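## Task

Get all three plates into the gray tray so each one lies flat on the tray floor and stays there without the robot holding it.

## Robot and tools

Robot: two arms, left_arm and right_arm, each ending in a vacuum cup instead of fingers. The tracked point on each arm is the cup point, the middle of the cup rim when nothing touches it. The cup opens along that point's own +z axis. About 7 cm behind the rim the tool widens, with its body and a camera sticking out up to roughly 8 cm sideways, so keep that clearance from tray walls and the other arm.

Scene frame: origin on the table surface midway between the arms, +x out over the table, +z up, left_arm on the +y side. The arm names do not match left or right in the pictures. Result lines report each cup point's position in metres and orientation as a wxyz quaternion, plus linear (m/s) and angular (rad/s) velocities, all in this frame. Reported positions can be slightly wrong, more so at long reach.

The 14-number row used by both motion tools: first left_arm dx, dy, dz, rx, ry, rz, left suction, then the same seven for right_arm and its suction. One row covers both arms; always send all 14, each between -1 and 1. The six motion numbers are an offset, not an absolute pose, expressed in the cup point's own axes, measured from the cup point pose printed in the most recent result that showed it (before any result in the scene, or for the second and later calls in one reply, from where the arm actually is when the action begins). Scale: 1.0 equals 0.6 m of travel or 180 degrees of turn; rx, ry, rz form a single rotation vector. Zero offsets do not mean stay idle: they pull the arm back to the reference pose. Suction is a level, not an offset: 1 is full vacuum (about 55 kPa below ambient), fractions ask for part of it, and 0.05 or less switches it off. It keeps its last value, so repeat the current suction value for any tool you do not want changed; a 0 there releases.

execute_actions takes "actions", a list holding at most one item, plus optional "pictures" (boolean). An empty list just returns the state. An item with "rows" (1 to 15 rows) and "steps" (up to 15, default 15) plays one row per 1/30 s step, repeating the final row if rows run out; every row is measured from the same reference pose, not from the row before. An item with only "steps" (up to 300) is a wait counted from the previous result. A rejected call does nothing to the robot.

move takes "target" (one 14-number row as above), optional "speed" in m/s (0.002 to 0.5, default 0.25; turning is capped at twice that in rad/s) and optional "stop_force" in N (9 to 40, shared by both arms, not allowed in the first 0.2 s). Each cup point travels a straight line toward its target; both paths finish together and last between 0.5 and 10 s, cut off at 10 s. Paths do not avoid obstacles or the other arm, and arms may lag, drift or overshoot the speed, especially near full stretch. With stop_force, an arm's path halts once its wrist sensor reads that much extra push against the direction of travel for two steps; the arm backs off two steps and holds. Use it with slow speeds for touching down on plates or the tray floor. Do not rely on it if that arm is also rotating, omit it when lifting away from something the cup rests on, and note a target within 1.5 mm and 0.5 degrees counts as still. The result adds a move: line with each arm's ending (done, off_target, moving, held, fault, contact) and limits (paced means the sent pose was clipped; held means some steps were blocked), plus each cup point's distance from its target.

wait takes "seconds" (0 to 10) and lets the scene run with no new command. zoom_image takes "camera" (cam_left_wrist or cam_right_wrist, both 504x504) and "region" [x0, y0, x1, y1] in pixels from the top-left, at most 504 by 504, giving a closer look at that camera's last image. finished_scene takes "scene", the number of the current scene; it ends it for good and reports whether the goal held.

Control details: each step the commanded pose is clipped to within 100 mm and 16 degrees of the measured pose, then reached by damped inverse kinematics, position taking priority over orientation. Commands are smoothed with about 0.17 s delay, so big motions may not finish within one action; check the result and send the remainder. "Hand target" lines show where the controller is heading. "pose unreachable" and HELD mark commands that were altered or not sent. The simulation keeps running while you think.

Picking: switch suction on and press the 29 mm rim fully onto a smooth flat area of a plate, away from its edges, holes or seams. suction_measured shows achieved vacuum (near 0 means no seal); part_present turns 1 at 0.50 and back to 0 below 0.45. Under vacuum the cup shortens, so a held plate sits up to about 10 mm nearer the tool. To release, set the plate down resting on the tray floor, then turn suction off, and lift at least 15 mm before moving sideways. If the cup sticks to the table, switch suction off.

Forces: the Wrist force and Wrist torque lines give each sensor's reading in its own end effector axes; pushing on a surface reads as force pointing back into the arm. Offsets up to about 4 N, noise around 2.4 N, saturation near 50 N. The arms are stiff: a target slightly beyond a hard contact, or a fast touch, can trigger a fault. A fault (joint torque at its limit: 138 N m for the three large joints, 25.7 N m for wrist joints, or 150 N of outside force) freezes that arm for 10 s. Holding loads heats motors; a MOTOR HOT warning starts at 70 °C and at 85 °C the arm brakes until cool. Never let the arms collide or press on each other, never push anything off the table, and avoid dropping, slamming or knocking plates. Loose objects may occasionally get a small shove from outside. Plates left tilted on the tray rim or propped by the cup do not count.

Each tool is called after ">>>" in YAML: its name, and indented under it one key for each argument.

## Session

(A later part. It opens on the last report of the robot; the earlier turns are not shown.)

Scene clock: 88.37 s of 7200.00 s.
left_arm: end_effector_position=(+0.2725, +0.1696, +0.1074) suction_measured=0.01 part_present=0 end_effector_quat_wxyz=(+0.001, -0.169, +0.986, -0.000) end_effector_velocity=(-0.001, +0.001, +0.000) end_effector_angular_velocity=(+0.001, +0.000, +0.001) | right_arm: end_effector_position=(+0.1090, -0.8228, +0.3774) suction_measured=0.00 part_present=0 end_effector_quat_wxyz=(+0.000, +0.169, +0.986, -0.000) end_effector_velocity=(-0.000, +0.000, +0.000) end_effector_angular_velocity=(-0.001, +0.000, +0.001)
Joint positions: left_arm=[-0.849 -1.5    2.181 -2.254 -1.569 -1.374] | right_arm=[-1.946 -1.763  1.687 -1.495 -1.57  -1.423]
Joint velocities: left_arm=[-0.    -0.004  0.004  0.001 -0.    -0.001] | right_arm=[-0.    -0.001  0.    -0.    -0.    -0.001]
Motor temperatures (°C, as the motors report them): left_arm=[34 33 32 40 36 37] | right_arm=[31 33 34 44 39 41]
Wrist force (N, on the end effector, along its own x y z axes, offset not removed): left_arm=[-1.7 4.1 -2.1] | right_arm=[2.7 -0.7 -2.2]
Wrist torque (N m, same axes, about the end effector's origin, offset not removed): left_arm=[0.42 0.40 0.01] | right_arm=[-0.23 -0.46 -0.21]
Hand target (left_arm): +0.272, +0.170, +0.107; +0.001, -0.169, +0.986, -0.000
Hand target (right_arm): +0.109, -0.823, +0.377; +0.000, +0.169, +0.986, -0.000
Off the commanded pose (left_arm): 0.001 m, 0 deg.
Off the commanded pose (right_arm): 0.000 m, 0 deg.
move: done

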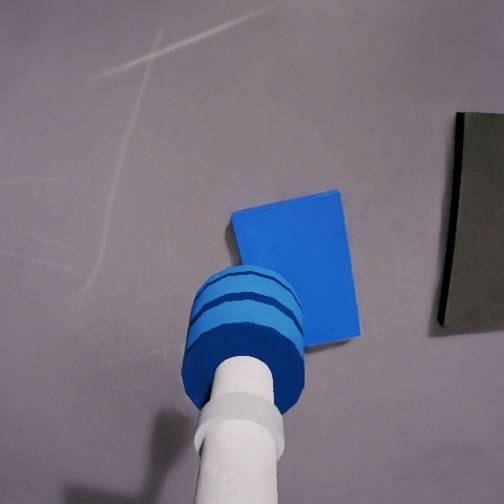

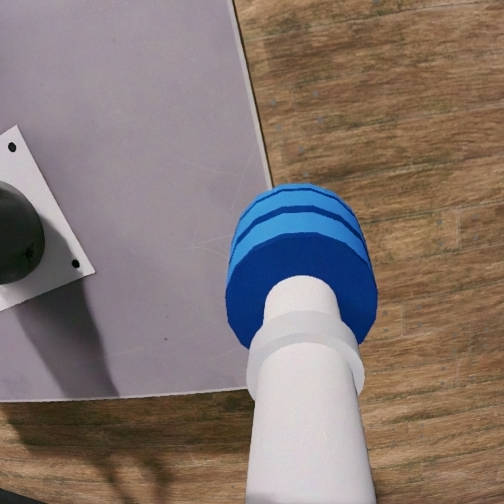

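>>> move:
  target: [0.05,-0.045,0.13,0,0,0,1,0,0,0,0,0,0,0]

>>> move:
  target: [0,0,0.05,0,0,0,1,0,0,0,0,0,0,0]
  speed: 0.008
  stop_force: 10

>>> move:
  target: [0,0,-0.18,0,0,0,1,0,0,0,0,0,0,0]

>>> move:
  target: [0.073,-0.727,0,0,0,-0.417,1,0,0,0,0,0,0,0]

Scene clock: 99.50 s of 7200.00 s.
left_arm: end_effector_position=(+0.2532, +0.1344, +0.0294) suction_measured=0.01 part_present=0 end_effector_quat_wxyz=(+0.001, -0.169, +0.986, -0.000) end_effector_velocity=(+0.000, -0.002, -0.001) end_effector_angular_velocity=(-0.002, -0.001, -0.000) | right_arm: end_effector_position=(+0.1090, -0.8228, +0.3774) suction_measured=0.00 part_present=0 end_effector_quat_wxyz=(+0.000, +0.169, +0.986, -0.000) end_effector_velocity=(+0.000, +0.000, +0.000) end_effector_angular_velocity=(-0.000, -0.000, +0.001)
Joint positions: left_arm=[-0.926 -1.312  2.232 -2.492 -1.569 -1.451] | right_arm=[-1.946 -1.763  1.687 -1.495 -1.57  -1.423]
Joint velocities: left_arm=[-0.002  0.005 -0.002 -0.006  0.    -0.001] | right_arm=[ 0.001 -0.    -0.    -0.     0.    -0.   ]
Motor temperatures (°C, as the motors report them): left_arm=[34 33 32 40 36 37] | right_arm=[31 33 34 44 39 41]
Wrist force (N, on the end effector, along its own x y z axes, offset not removed): left_arm=[2.8 0.4 2.4] | right_arm=[0.6 0.7 0.3]
Wrist torque (N m, same axes, about the end effector's origin, offset not removed): left_arm=[0.03 -0.35 0.06] | right_arm=[0.05 -0.27 -0.18]
Hand target (left_arm): +0.253, +0.134, +0.029; +0.001, -0.169, +0.986, -0.000
Hand target (right_arm): +0.109, -0.823, +0.377; +0.000, +0.169, +0.986, -0.000
Off the commanded pose (left_arm): 0.000 m, 0 deg.
Off the commanded pose (right_arm): 0.000 m, 0 deg.
After step 90, 7.17 s passed at rest.
move: done

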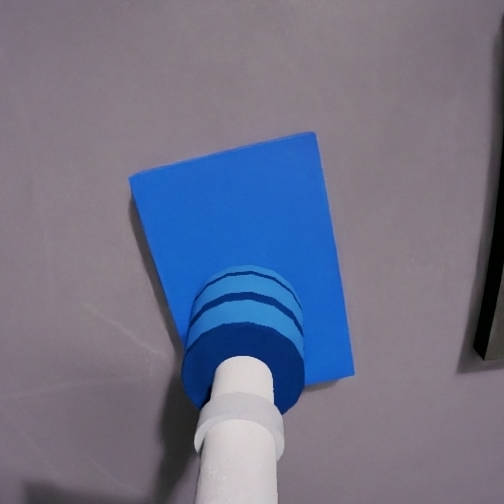

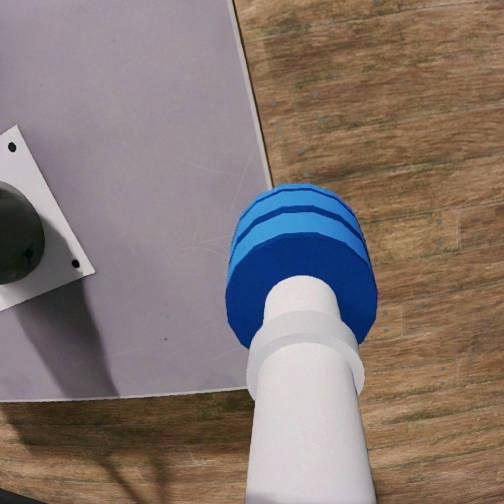

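Scene clock: 103.60 s of 7200.00 s.
left_arm: end_effector_position=(+0.2533, +0.1344, -0.0003) suction_measured=0.96 part_present=1 end_effector_quat_wxyz=(+0.001, -0.169, +0.986, -0.000) end_effector_velocity=(-0.001, +0.000, +0.000) end_effector_angular_velocity=(+0.002, +0.001, -0.001) | right_arm: end_effector_position=(+0.1090, -0.8228, +0.3774) suction_measured=0.00 part_present=0 end_effector_quat_wxyz=(+0.000, +0.169, +0.986, -0.000) end_effector_velocity=(-0.000, -0.000, -0.000) end_effector_angular_velocity=(+0.001, -0.000, -0.001)
Joint positions: left_arm=[-0.926 -1.239  2.251 -2.584 -1.569 -1.451] | right_arm=[-1.946 -1.763  1.687 -1.495 -1.57  -1.423]
Joint velocities: left_arm=[-0.001 -0.002  0.     0.004  0.    -0.   ] | right_arm=[-0.     0.001  0.     0.     0.     0.001]
Motor temperatures (°C, as the motors report them): left_arm=[34 33 32 40 36 37] | right_arm=[31 33 34 44 39 41]
Wrist force (N, on the end effector, along its own x y z axes, offset not removed): left_arm=[0.4 10.3 -19.6] | right_arm=[2.2 -0.3 0.4]
Wrist torque (N m, same axes, about the end effector's origin, offset not removed): left_arm=[0.78 0.11 0.18] | right_arm=[-0.13 -0.47 -0.15]
Hand target (left_arm): +0.253, +0.134, -0.000; +0.001, -0.169, +0.986, -0.000
Hand target (right_arm): +0.109, -0.823, +0.377; +0.000, +0.169, +0.986, -0.000
Off the commanded pose (left_arm): 0.000 m, 0 deg.
Off the commanded pose (right_arm): 0.000 m, 0 deg.
move: contact (left_arm)

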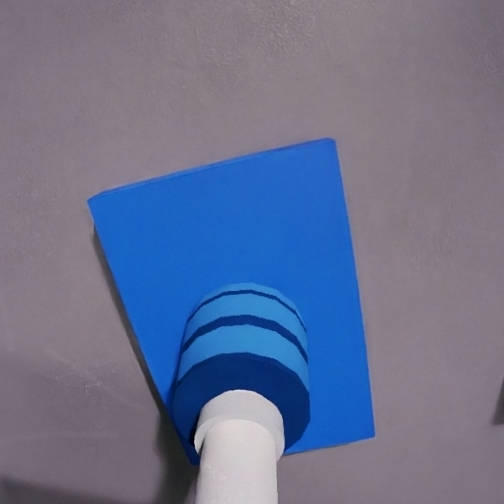

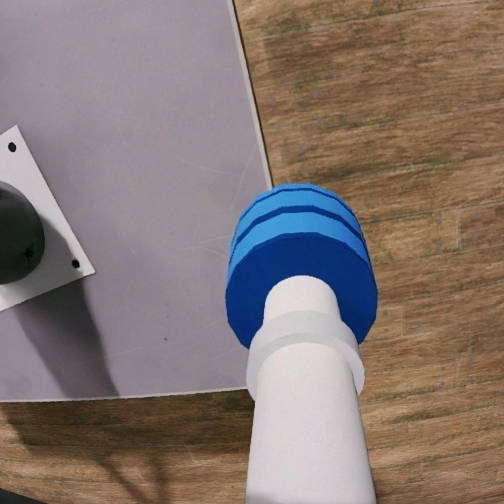

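Scene clock: 104.60 s of 7200.00 s.
left_arm: end_effector_position=(+0.2531, +0.1344, +0.1076) suction_measured=0.98 part_present=1 end_effector_quat_wxyz=(+0.001, -0.169, +0.986, -0.000) end_effector_velocity=(+0.000, +0.000, +0.002) end_effector_angular_velocity=(+0.001, +0.001, +0.001) | right_arm: end_effector_position=(+0.1090, -0.8228, +0.3774) suction_measured=0.00 part_present=0 end_effector_quat_wxyz=(+0.000, +0.169, +0.986, -0.000) end_effector_velocity=(+0.000, +0.000, -0.000) end_effector_angular_velocity=(+0.000, -0.000, +0.001)
Joint positions: left_arm=[-0.926 -1.475  2.152 -2.25  -1.569 -1.451] | right_arm=[-1.946 -1.763  1.687 -1.495 -1.57  -1.423]
Joint velocities: left_arm=[ 0.001 -0.004 -0.004  0.008 -0.001 -0.   ] | right_arm=[ 0.     0.    -0.     0.     0.    -0.001]
Motor temperatures (°C, as the motors report them): left_arm=[34 33 32 40 36 37] | right_arm=[31 33 34 44 39 41]
Wrist force (N, on the end effector, along its own x y z axes, offset not removed): left_arm=[-0.2 -1.8 -2.3] | right_arm=[1.8 1.1 2.2]
Wrist torque (N m, same axes, about the end effector's origin, offset not removed): left_arm=[-0.44 0.06 0.33] | right_arm=[0.09 -0.31 -0.18]
Hand target (left_arm): +0.253, +0.134, +0.108; +0.001, -0.169, +0.986, -0.000
Hand target (right_arm): +0.109, -0.823, +0.377; +0.000, +0.169, +0.986, -0.000
Off the commanded pose (left_arm): 0.000 m, 0 deg.
Off the commanded pose (right_arm): 0.000 m, 0 deg.
move: done

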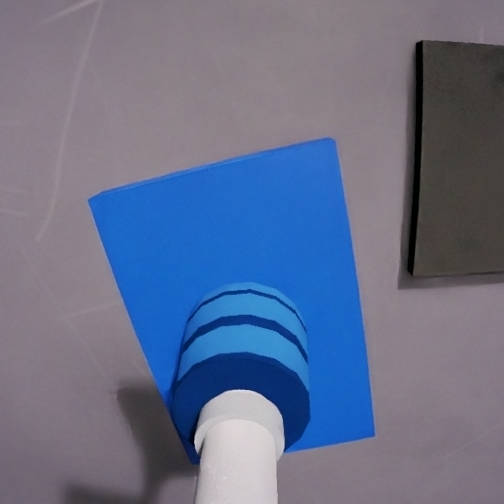

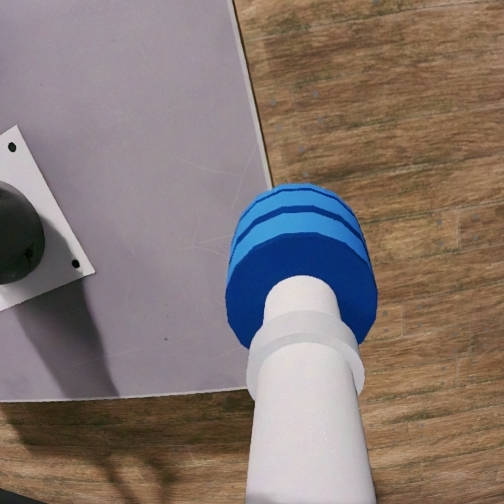

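Scene clock: 107.83 s of 7200.00 s.
left_arm: end_effector_position=(+0.3562, -0.2913, +0.1072) suction_measured=0.99 part_present=1 end_effector_quat_wxyz=(-0.000, +0.734, -0.679, +0.001) end_effector_velocity=(+0.002, -0.001, +0.000) end_effector_angular_velocity=(+0.007, +0.004, +0.004) | right_arm: end_effector_position=(+0.1090, -0.8228, +0.3774) suction_measured=0.00 part_present=0 end_effector_quat_wxyz=(+0.000, +0.169, +0.986, -0.000) end_effector_velocity=(-0.000, -0.000, -0.001) end_effector_angular_velocity=(+0.002, -0.001, +0.001)
Joint positions: left_arm=[-1.037 -0.502  0.572 -1.643 -1.569 -2.872] | right_arm=[-1.946 -1.763  1.687 -1.495 -1.57  -1.423]
Joint velocities: left_arm=[ 0.002  0.017 -0.036  0.027 -0.001 -0.002] | right_arm=[-0.     0.001  0.001  0.     0.    -0.002]
Motor temperatures (°C, as the motors report them): left_arm=[34 33 32 40 36 37] | right_arm=[31 33 34 44 39 41]
Wrist force (N, on the end effector, along its own x y z axes, offset not removed): left_arm=[0.6 2.0 1.9] | right_arm=[1.7 2.7 2.1]
Wrist torque (N m, same axes, about the end effector's origin, offset not removed): left_arm=[0.01 0.09 0.06] | right_arm=[0.17 -0.27 -0.24]
Hand target (left_arm): +0.356, -0.291, +0.107; -0.001, +0.734, -0.679, +0.001
Hand target (right_arm): +0.109, -0.823, +0.377; +0.000, +0.169, +0.986, -0.000
Off the commanded pose (left_arm): 0.001 m, 0 deg.
Off the commanded pose (right_arm): 0.000 m, 0 deg.
move: done

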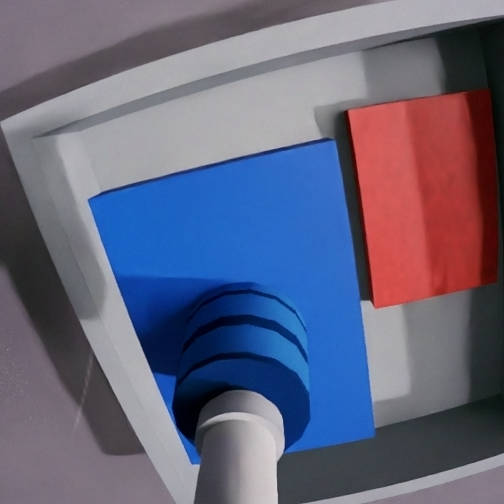

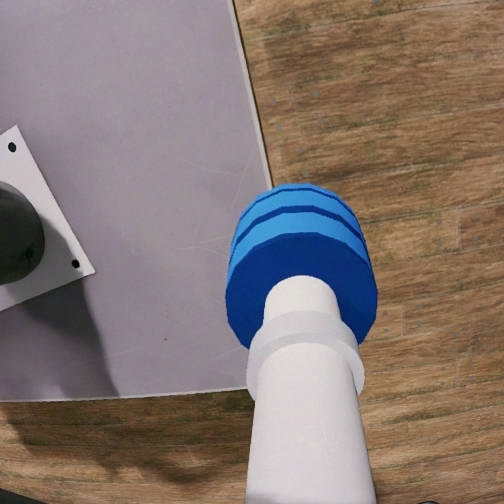

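>>> move:
  target: [0,0.012,0.03,0,0,0.5,1,0,0,0,0,0,0,0]

Scene clock: 120.03 s of 7200.00 s.
left_arm: end_effector_position=(+0.3490, -0.2919, +0.0892) suction_measured=0.99 part_present=1 end_effector_quat_wxyz=(+0.001, -0.040, +0.999, -0.001) end_effector_velocity=(-0.001, -0.001, -0.000) end_effector_angular_velocity=(-0.000, +0.001, -0.012) | right_arm: end_effector_position=(+0.1090, -0.8228, +0.3774) suction_measured=0.00 part_present=0 end_effector_quat_wxyz=(+0.000, +0.169, +0.986, -0.000) end_effector_velocity=(-0.000, -0.000, -0.001) end_effector_angular_velocity=(+0.002, -0.000, -0.001)
Joint positions: left_arm=[-1.045 -0.507  0.628 -1.694 -1.569 -1.31 ] | right_arm=[-1.946 -1.763  1.687 -1.495 -1.57  -1.423]
Joint velocities: left_arm=[-0.001 -0.     0.001 -0.001 -0.001  0.01 ] | right_arm=[-0.     0.001  0.     0.    -0.     0.   ]
Motor temperatures (°C, as the motors report them): left_arm=[34 33 32 40 36 37] | right_arm=[31 33 34 44 39 41]
Wrist force (N, on the end effector, along its own x y z axes, offset not removed): left_arm=[2.7 4.5 3.0] | right_arm=[1.9 0.3 0.3]
Wrist torque (N m, same axes, about the end effector's origin, offset not removed): left_arm=[0.46 -0.34 -0.03] | right_arm=[-0.13 -0.34 -0.07]
Hand target (left_arm): +0.349, -0.292, +0.089; +0.001, -0.039, +0.999, -0.001
Hand target (right_arm): +0.109, -0.823, +0.377; +0.000, +0.169, +0.986, -0.000
Off the commanded pose (left_arm): 0.000 m, 0 deg.
Off the commanded pose (right_arm): 0.000 m, 0 deg.
move: done

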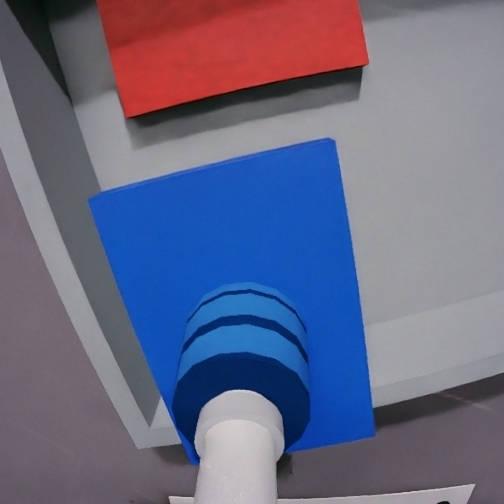

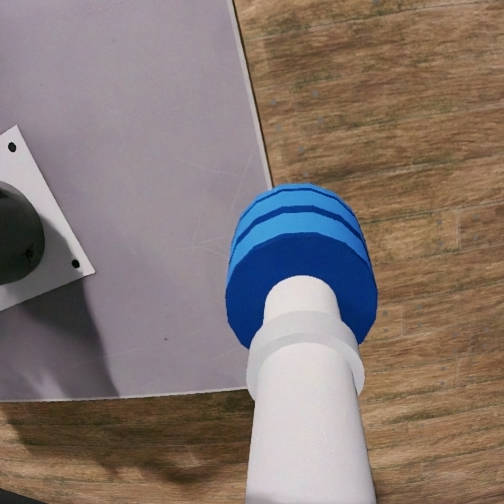

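>>> move:
  target: [-0.018,0.016,0.02,0,0,0,1,0,0,0,0,0,0,0]
  speed: 0.03

>>> move:
  target: [0,0,0.13,0,0,0,1,0,0,0,0,0,0,0]
  speed: 0.01
  stop_force: 10

Scene clock: 130.63 s of 7200.00 s.
left_arm: end_effector_position=(+0.3590, -0.2815, +0.0773) suction_measured=0.98 part_present=1 end_effector_quat_wxyz=(+0.001, -0.040, +0.999, -0.001) end_effector_velocity=(+0.001, +0.001, -0.001) end_effector_angular_velocity=(-0.000, -0.000, +0.001) | right_arm: end_effector_position=(+0.1090, -0.8228, +0.3774) suction_measured=0.00 part_present=0 end_effector_quat_wxyz=(+0.000, +0.169, +0.986, -0.000) end_effector_velocity=(-0.000, -0.000, -0.000) end_effector_angular_velocity=(+0.001, -0.000, -0.001)
Joint positions: left_arm=[-1.03  -0.517  0.678 -1.734 -1.569 -1.295] | right_arm=[-1.946 -1.763  1.687 -1.495 -1.57  -1.423]
Joint velocities: left_arm=[ 0.002 -0.001  0.005 -0.004  0.     0.001] | right_arm=[-0.001  0.001 -0.     0.    -0.    -0.   ]
Motor temperatures (°C, as the motors report them): left_arm=[34 33 32 40 36 37] | right_arm=[31 33 34 44 39 41]
Wrist force (N, on the end effector, along its own x y z axes, offset not removed): left_arm=[2.2 0.5 1.1] | right_arm=[2.2 1.1 -1.2]
Wrist torque (N m, same axes, about the end effector's origin, offset not removed): left_arm=[-0.06 -0.24 0.04] | right_arm=[0.08 -0.42 -0.14]
Hand target (left_arm): +0.359, -0.281, +0.077; +0.001, -0.040, +0.999, -0.001
Hand target (right_arm): +0.109, -0.823, +0.377; +0.000, +0.169, +0.986, -0.000
Off the commanded pose (left_arm): 0.000 m, 0 deg.
Off the commanded pose (right_arm): 0.000 m, 0 deg.
move: done

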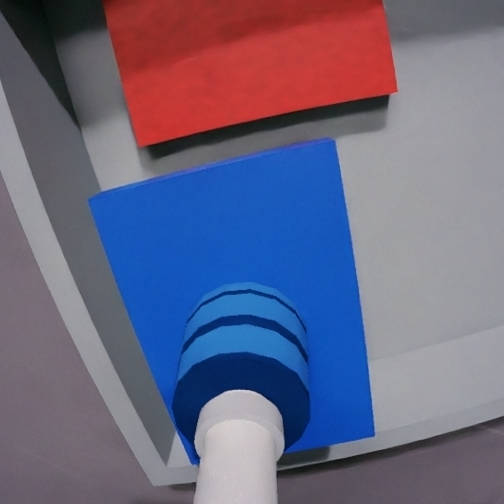

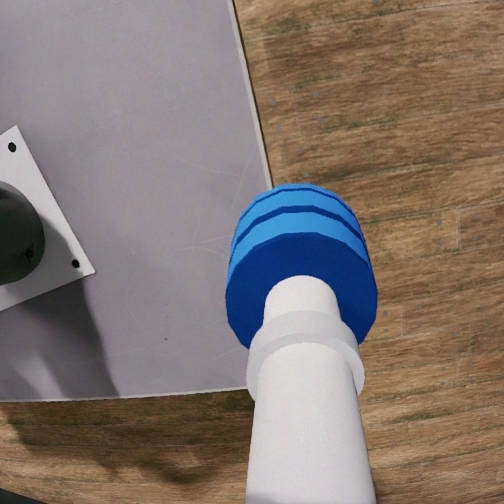

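Scene clock: 138.33 s of 7200.00 s.
left_arm: end_effector_position=(+0.3591, -0.2815, +0.0040) suction_measured=1.00 part_present=1 end_effector_quat_wxyz=(+0.001, -0.040, +0.999, -0.000) end_effector_velocity=(-0.002, +0.000, +0.001) end_effector_angular_velocity=(+0.005, +0.002, -0.002) | right_arm: end_effector_position=(+0.1090, -0.8228, +0.3774) suction_measured=0.00 part_present=0 end_effector_quat_wxyz=(+0.000, +0.169, +0.986, -0.000) end_effector_velocity=(+0.000, -0.000, -0.000) end_effector_angular_velocity=(+0.000, -0.000, +0.000)
Joint positions: left_arm=[-1.03  -0.457  0.752 -1.867 -1.569 -1.295] | right_arm=[-1.946 -1.763  1.687 -1.495 -1.57  -1.423]
Joint velocities: left_arm=[-0.002 -0.002  0.     0.007 -0.    -0.   ] | right_arm=[ 0.001  0.     0.    -0.    -0.     0.   ]
Motor temperatures (°C, as the motors report them): left_arm=[34 33 32 40 36 37] | right_arm=[31 33 34 44 39 41]
Wrist force (N, on the end effector, along its own x y z axes, offset not removed): left_arm=[0.1 -4.4 -22.3] | right_arm=[1.2 0.6 0.5]
Wrist torque (N m, same axes, about the end effector's origin, offset not removed): left_arm=[-0.20 -0.10 -0.17] | right_arm=[-0.14 -0.46 -0.17]
Hand target (left_arm): +0.359, -0.282, +0.005; +0.001, -0.040, +0.999, -0.001
Hand target (right_arm): +0.109, -0.823, +0.377; +0.000, +0.169, +0.986, -0.000
Off the commanded pose (left_arm): 0.005 m, 0 deg.
Off the commanded pose (right_arm): 0.000 m, 0 deg.
move: contact (left_arm)

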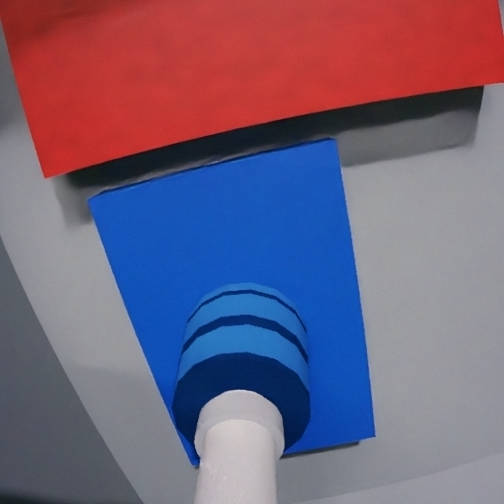

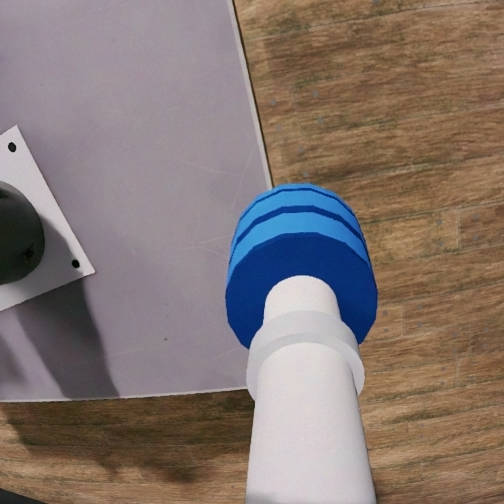

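>>> move:
  target: [0.004,0.018,-0.008,0,0,0,1,0,0,0,0,0,0,0]
  speed: 0.02

>>> move:
  target: [0,0,0.006,0,0,0,1,0,0,0,0,0,0,0]
  speed: 0.01

>>> execute_actions:
  actions:
    - {"rows":[[0,0,0,0,0,0,0,0,0,0,0,0,0,0]],"steps":10}
  pictures: false

>>> move:
  target: [0,0,-0.2,0,0,0,0,0,0,0,0,0,0,0]
  speed: 0.1

>>> move:
  target: [-0.2,1,-0.1,0,0,0,0,0,0,0,0,0,0,0]

>>> move:
  target: [0,0.5,0,0,0,0,0,-0.435,0.72,0,0,0,0,0]

>>> move:
  target: [0,0,0,0,0,0,0,0.555,0.723,0.4,0,0,0,0]

Scene clock: 156.33 s of 7200.00 s.
left_arm: end_effector_position=(+0.3559, -0.2711, +0.0088) suction_measured=0.99 part_present=1 end_effector_quat_wxyz=(+0.001, -0.040, +0.999, -0.000) end_effector_velocity=(-0.001, +0.001, +0.001) end_effector_angular_velocity=(-0.000, -0.000, -0.001) | right_arm: end_effector_position=(+0.1090, -0.8228, +0.3774) suction_measured=0.00 part_present=0 end_effector_quat_wxyz=(+0.000, +0.169, +0.986, -0.000) end_effector_velocity=(-0.001, -0.000, +0.000) end_effector_angular_velocity=(-0.001, +0.000, -0.002)
Joint positions: left_arm=[-1.029 -0.496  0.817 -1.894 -1.569 -1.294] | right_arm=[-1.946 -1.763  1.687 -1.495 -1.57  -1.423]
Joint velocities: left_arm=[-0.001 -0.006  0.01  -0.004  0.    -0.   ] | right_arm=[-0.001 -0.001 -0.    -0.     0.     0.   ]
Motor temperatures (°C, as the motors report them): left_arm=[34 33 32 40 36 37] | right_arm=[31 33 34 44 39 41]
Wrist force (N, on the end effector, along its own x y z axes, offset not removed): left_arm=[3.1 1.2 -2.5] | right_arm=[1.8 1.6 -0.6]
Wrist torque (N m, same axes, about the end effector's origin, offset not removed): left_arm=[-0.07 -0.37 0.03] | right_arm=[-0.01 -0.33 -0.10]
Hand target (left_arm): +0.356, -0.271, +0.009; +0.001, -0.040, +0.999, -0.000
Hand target (right_arm): +0.109, -0.823, +0.377; +0.000, +0.169, +0.986, -0.000
Off the commanded pose (left_arm): 0.000 m, 0 deg.
Off the commanded pose (right_arm): 0.000 m, 0 deg.
move: done

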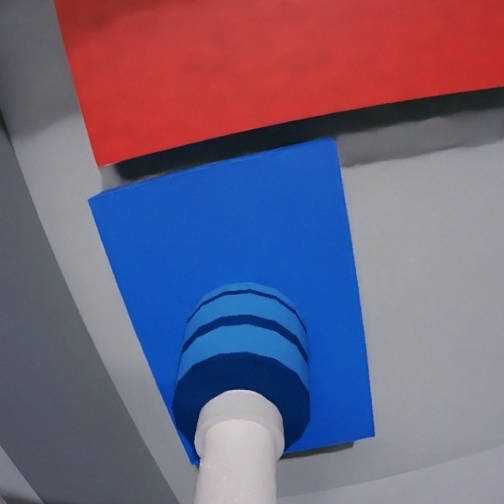

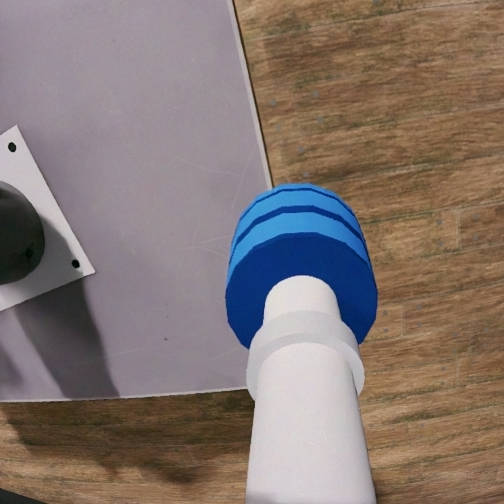

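Scene clock: 157.03 s of 7200.00 s.
left_arm: end_effector_position=(+0.3559, -0.2711, +0.0053) suction_measured=0.99 part_present=1 end_effector_quat_wxyz=(+0.001, -0.040, +0.999, -0.000) end_effector_velocity=(-0.000, -0.000, -0.001) end_effector_angular_velocity=(+0.000, +0.000, -0.000) | right_arm: end_effector_position=(+0.1090, -0.8228, +0.3774) suction_measured=0.00 part_present=0 end_effector_quat_wxyz=(+0.000, +0.169, +0.986, -0.000) end_effector_velocity=(-0.000, +0.000, +0.000) end_effector_angular_velocity=(-0.000, -0.000, -0.000)
Joint positions: left_arm=[-1.029 -0.492  0.82  -1.899 -1.569 -1.294] | right_arm=[-1.946 -1.763  1.687 -1.495 -1.57  -1.423]
Joint velocities: left_arm=[-0.     0.002  0.001 -0.002  0.     0.   ] | right_arm=[-0.001 -0.     0.     0.     0.    -0.001]
Motor temperatures (°C, as the motors report them): left_arm=[34 33 32 40 36 37] | right_arm=[31 33 34 44 39 41]
Wrist force (N, on the end effector, along its own x y z axes, offset not removed): left_arm=[2.6 -1.1 1.7] | right_arm=[0.3 2.0 0.5]
Wrist torque (N m, same axes, about the end effector's origin, offset not removed): left_arm=[-0.43 -0.20 -0.15] | right_arm=[0.14 -0.15 -0.09]
Hand target (left_arm): +0.356, -0.271, +0.005; +0.001, -0.040, +0.999, -0.000
Hand target (right_arm): +0.109, -0.823, +0.377; +0.000, +0.169, +0.986, -0.000
Off the commanded pose (left_arm): 0.000 m, 0 deg.
Off the commanded pose (right_arm): 0.000 m, 0 deg.
move: done

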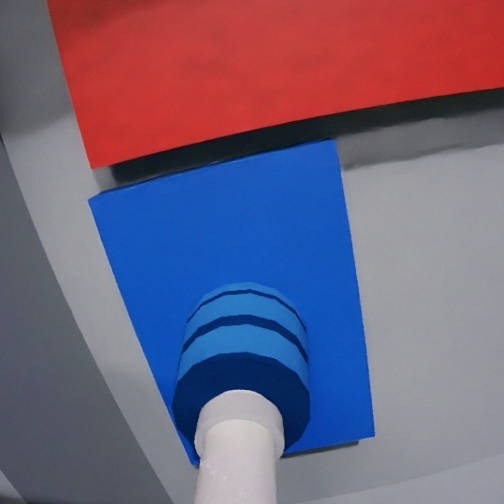

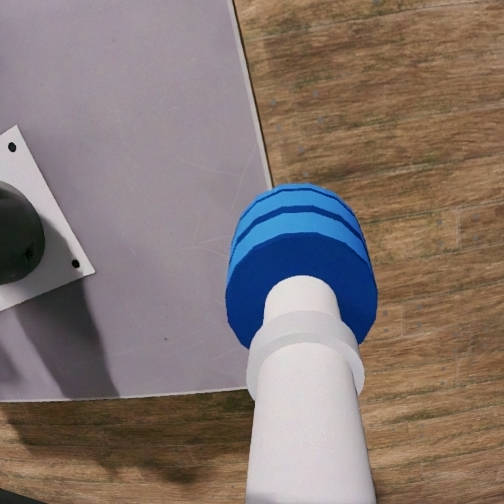

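Scene clock: 157.37 s of 7200.00 s.
left_arm: end_effector_position=(+0.3559, -0.2711, +0.0053) suction_measured=0.01 part_present=0 end_effector_quat_wxyz=(+0.001, -0.040, +0.999, -0.000) end_effector_velocity=(-0.001, -0.000, -0.000) end_effector_angular_velocity=(+0.000, +0.000, -0.001) | right_arm: end_effector_position=(+0.1090, -0.8228, +0.3774) suction_measured=0.00 part_present=0 end_effector_quat_wxyz=(+0.000, +0.169, +0.986, -0.000) end_effector_velocity=(-0.000, -0.000, -0.001) end_effector_angular_velocity=(+0.001, -0.000, -0.001)
Joint positions: left_arm=[-1.029 -0.492  0.82  -1.9   -1.569 -1.294] | right_arm=[-1.946 -1.763  1.687 -1.495 -1.57  -1.423]
Joint velocities: left_arm=[-0.001  0.     0.     0.    -0.     0.   ] | right_arm=[-0.001  0.001  0.001  0.     0.     0.   ]
Motor temperatures (°C, as the motors report them): left_arm=[34 33 32 40 36 37] | right_arm=[31 33 34 44 39 41]
Wrist force (N, on the end effector, along its own x y z axes, offset not removed): left_arm=[-3.7 -2.2 -7.4] | right_arm=[3.2 1.1 0.2]
Wrist torque (N m, same axes, about the end effector's origin, offset not removed): left_arm=[-0.41 0.67 0.09] | right_arm=[0.15 -0.70 -0.17]
Hand target (left_arm): +0.356, -0.271, +0.005; +0.001, -0.040, +0.999, -0.000
Hand target (right_arm): +0.109, -0.823, +0.377; +0.000, +0.169, +0.986, -0.000
Off the commanded pose (left_arm): 0.000 m, 0 deg.
Off the commanded pose (right_arm): 0.000 m, 0 deg.
Steps of this call (steps 1 to 10: all 10 steps of this action). Readings (end_effector_position | what the end effector reports):
1: left_arm (+0.3559, -0.2711, +0.0053) | right_arm (+0.1090, -0.8228, +0.3774) | left_arm suction_measured=0.09 part_present=0 | right_arm suction_measured=0.00 part_present=0
2: left_arm (+0.3559, -0.2711, +0.0053) | right_arm (+0.1090, -0.8228, +0.3774) | left_arm suction_measured=0.01 part_present=0 | right_arm suction_measured=0.00 part_present=0
4: left_arm (+0.3559, -0.2711, +0.0053) | right_arm (+0.1090, -0.8228, +0.3774) | left_arm suction_measured=0.01 part_present=0 | right_arm suction_measured=0.00 part_present=0
8: left_arm (+0.3559, -0.2711, +0.0053) | right_arm (+0.1090, -0.8228, +0.3774) | left_arm suction_measured=0.01 part_present=0 | right_arm suction_measured=0.00 part_present=0
10: the state above

Scene clock: 159.27 s of 7200.00 s.
left_arm: end_effector_position=(+0.3557, -0.2710, +0.1251) suction_measured=0.01 part_present=0 end_effector_quat_wxyz=(+0.001, -0.040, +0.999, -0.000) end_effector_velocity=(-0.000, -0.000, +0.002) end_effector_angular_velocity=(+0.000, -0.000, -0.000) | right_arm: end_effector_position=(+0.1090, -0.8228, +0.3774) suction_measured=0.00 part_present=0 end_effector_quat_wxyz=(+0.000, +0.169, +0.986, -0.000) end_effector_velocity=(+0.000, -0.000, +0.000) end_effector_angular_velocity=(-0.001, +0.000, +0.001)
Joint positions: left_arm=[-1.029 -0.58   0.678 -1.67  -1.569 -1.294] | right_arm=[-1.946 -1.763  1.687 -1.495 -1.57  -1.423]
Joint velocities: left_arm=[-0.    -0.    -0.005  0.005  0.    -0.   ] | right_arm=[ 0.    -0.    -0.     0.     0.    -0.001]
Motor temperatures (°C, as the motors report them): left_arm=[34 33 32 40 36 37] | right_arm=[31 33 34 44 39 41]
Wrist force (N, on the end effector, along its own x y z axes, offset not removed): left_arm=[2.2 0.4 4.4] | right_arm=[-1.3 -0.5 -1.1]
Wrist torque (N m, same axes, about the end effector's origin, offset not removed): left_arm=[-0.02 0.01 -0.18] | right_arm=[-0.08 -0.01 -0.25]
Hand target (left_arm): +0.356, -0.271, +0.125; +0.001, -0.040, +0.999, -0.000
Hand target (right_arm): +0.109, -0.823, +0.377; +0.000, +0.169, +0.986, -0.000
Off the commanded pose (left_arm): 0.000 m, 0 deg.
Off the commanded pose (right_arm): 0.000 m, 0 deg.
move: done

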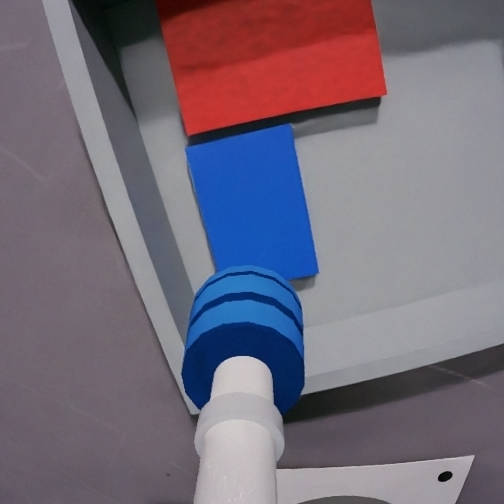

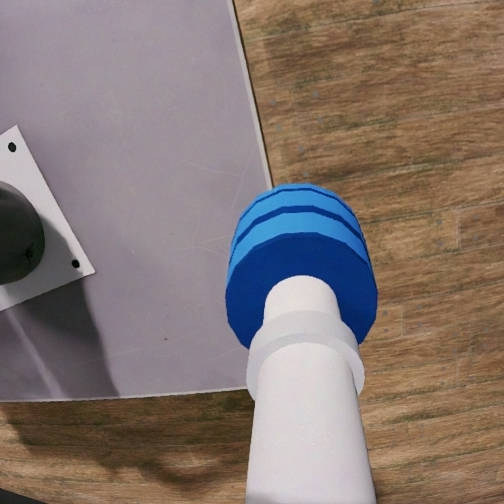

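Scene clock: 162.30 s of 7200.00 s.
left_arm: end_effector_position=(+0.4288, +0.3364, +0.1858) suction_measured=0.01 part_present=0 end_effector_quat_wxyz=(+0.002, -0.040, +0.999, +0.000) end_effector_velocity=(+0.000, +0.002, +0.000) end_effector_angular_velocity=(+0.000, -0.000, +0.000) | right_arm: end_effector_position=(+0.1090, -0.8228, +0.3774) suction_measured=0.00 part_present=0 end_effector_quat_wxyz=(+0.000, +0.169, +0.986, -0.000) end_effector_velocity=(-0.000, -0.000, +0.000) end_effector_angular_velocity=(+0.000, -0.000, -0.001)
Joint positions: left_arm=[-0.353 -1.476  1.919 -2.016 -1.569 -0.618] | right_arm=[-1.946 -1.763  1.687 -1.495 -1.57  -1.423]
Joint velocities: left_arm=[ 0.004 -0.001  0.     0.001  0.     0.004] | right_arm=[-0.001  0.    -0.     0.     0.     0.   ]
Motor temperatures (°C, as the motors report them): left_arm=[34 33 32 40 36 37] | right_arm=[31 33 34 44 39 41]
Wrist force (N, on the end effector, along its own x y z axes, offset not removed): left_arm=[0.6 0.1 -0.4] | right_arm=[0.9 1.1 -0.5]
Wrist torque (N m, same axes, about the end effector's origin, offset not removed): left_arm=[-0.17 -0.18 -0.03] | right_arm=[0.05 -0.31 -0.19]
Hand target (left_arm): +0.429, +0.337, +0.186; +0.002, -0.040, +0.999, +0.000
Hand target (right_arm): +0.109, -0.823, +0.377; +0.000, +0.169, +0.986, -0.000
Off the commanded pose (left_arm): 0.002 m, 0 deg.
Off the commanded pose (right_arm): 0.000 m, 0 deg.
move: done

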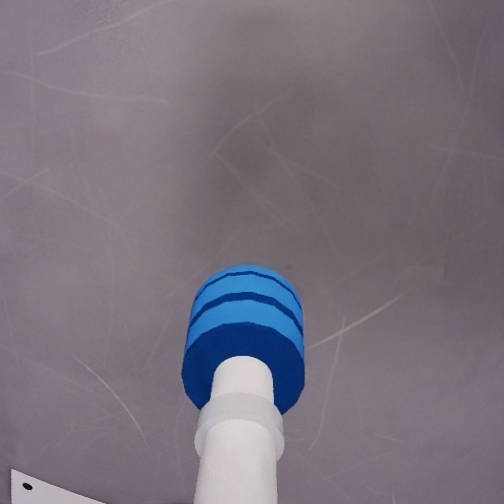

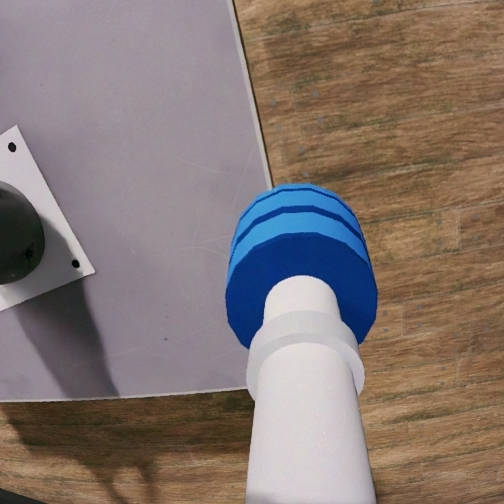

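Scene clock: 164.90 s of 7200.00 s.
left_arm: end_effector_position=(+0.4056, +0.6357, +0.1863) suction_measured=0.01 part_present=0 end_effector_quat_wxyz=(+0.002, -0.040, +0.999, +0.001) end_effector_velocity=(-0.000, +0.002, -0.000) end_effector_angular_velocity=(+0.000, +0.000, +0.001) | right_arm: end_effector_position=(+0.4991, -0.5014, +0.3771) suction_measured=0.00 part_present=0 end_effector_quat_wxyz=(+0.000, +0.169, +0.986, +0.000) end_effector_velocity=(+0.001, +0.001, +0.000) end_effector_angular_velocity=(+0.000, +0.002, -0.001)
Joint positions: left_arm=[ 0.242 -1.515  1.959 -2.019 -1.569 -0.023] | right_arm=[-0.716 -1.701  1.637 -1.506 -1.57  -0.194]
Joint velocities: left_arm=[ 0.004  0.001 -0.001  0.     0.     0.002] | right_arm=[ 0.003  0.004 -0.004  0.002 -0.001  0.005]
Motor temperatures (°C, as the motors report them): left_arm=[34 33 32 40 36 37] | right_arm=[31 33 34 44 39 41]
Wrist force (N, on the end effector, along its own x y z axes, offset not removed): left_arm=[-0.1 1.5 1.7] | right_arm=[0.8 2.7 -1.0]
Wrist torque (N m, same axes, about the end effector's origin, offset not removed): left_arm=[0.07 -0.08 -0.03] | right_arm=[0.23 -0.19 -0.34]
Hand target (left_arm): +0.406, +0.636, +0.186; +0.002, -0.040, +0.999, +0.001
Hand target (right_arm): +0.499, -0.501, +0.377; +0.000, +0.169, +0.986, +0.000
Off the commanded pose (left_arm): 0.001 m, 0 deg.
Off the commanded pose (right_arm): 0.001 m, 0 deg.
move: done

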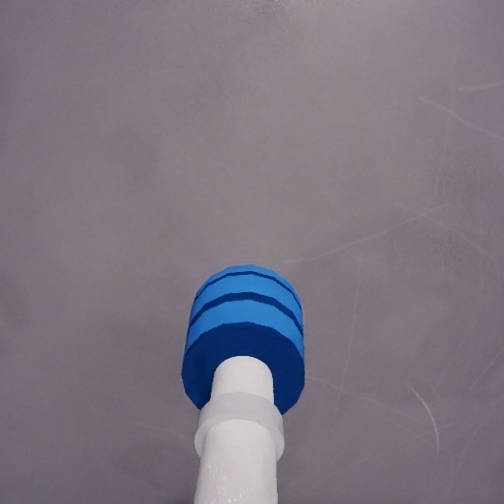

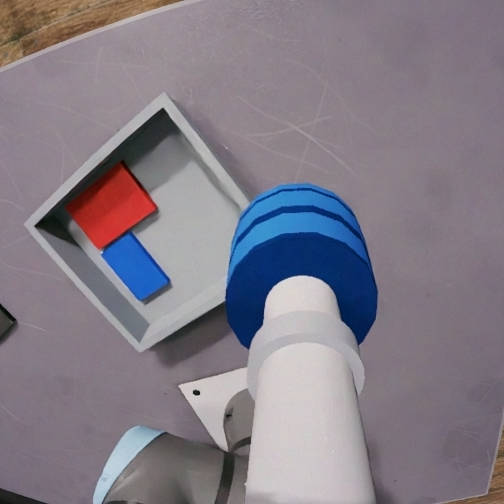

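Scene clock: 167.90 s of 7200.00 s.
left_arm: end_effector_position=(+0.4056, +0.6357, +0.1863) suction_measured=0.01 part_present=0 end_effector_quat_wxyz=(+0.002, -0.040, +0.999, +0.001) end_effector_velocity=(+0.000, +0.000, +0.000) end_effector_angular_velocity=(+0.000, -0.000, -0.000) | right_arm: end_effector_position=(+0.3283, +0.0189, +0.1369) suction_measured=0.00 part_present=0 end_effector_quat_wxyz=(-0.001, +0.169, +0.986, +0.000) end_effector_velocity=(-0.001, +0.002, -0.001) end_effector_angular_velocity=(-0.002, +0.001, +0.004)
Joint positions: left_arm=[ 0.242 -1.515  1.959 -2.019 -1.569 -0.023] | right_arm=[ 0.532 -1.453  2.034 -2.152 -1.569  1.055]
Joint velocities: left_arm=[ 0.  0. -0.  0.  0.  0.] | right_arm=[ 0.005  0.006 -0.003 -0.001 -0.001  0.001]
Motor temperatures (°C, as the motors report them): left_arm=[34 33 32 40 36 37] | right_arm=[31 33 34 44 39 41]
Wrist force (N, on the end effector, along its own x y z axes, offset not removed): left_arm=[0.7 -1.1 2.1] | right_arm=[2.6 -0.2 -2.8]
Wrist torque (N m, same axes, about the end effector's origin, offset not removed): left_arm=[-0.12 -0.12 0.03] | right_arm=[-0.23 -0.67 -0.19]
Hand target (left_arm): +0.406, +0.636, +0.186; +0.002, -0.040, +0.999, +0.001
Hand target (right_arm): +0.328, +0.019, +0.137; -0.001, +0.169, +0.986, +0.000
Off the commanded pose (left_arm): 0.000 m, 0 deg.
Off the commanded pose (right_arm): 0.001 m, 0 deg.
move: done

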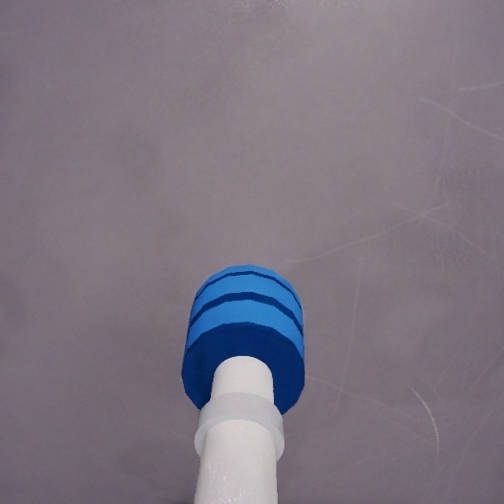

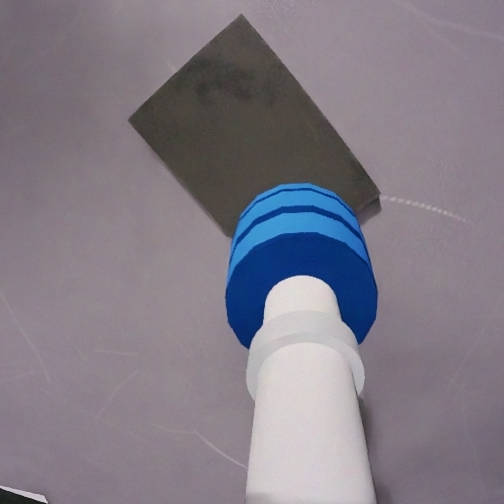

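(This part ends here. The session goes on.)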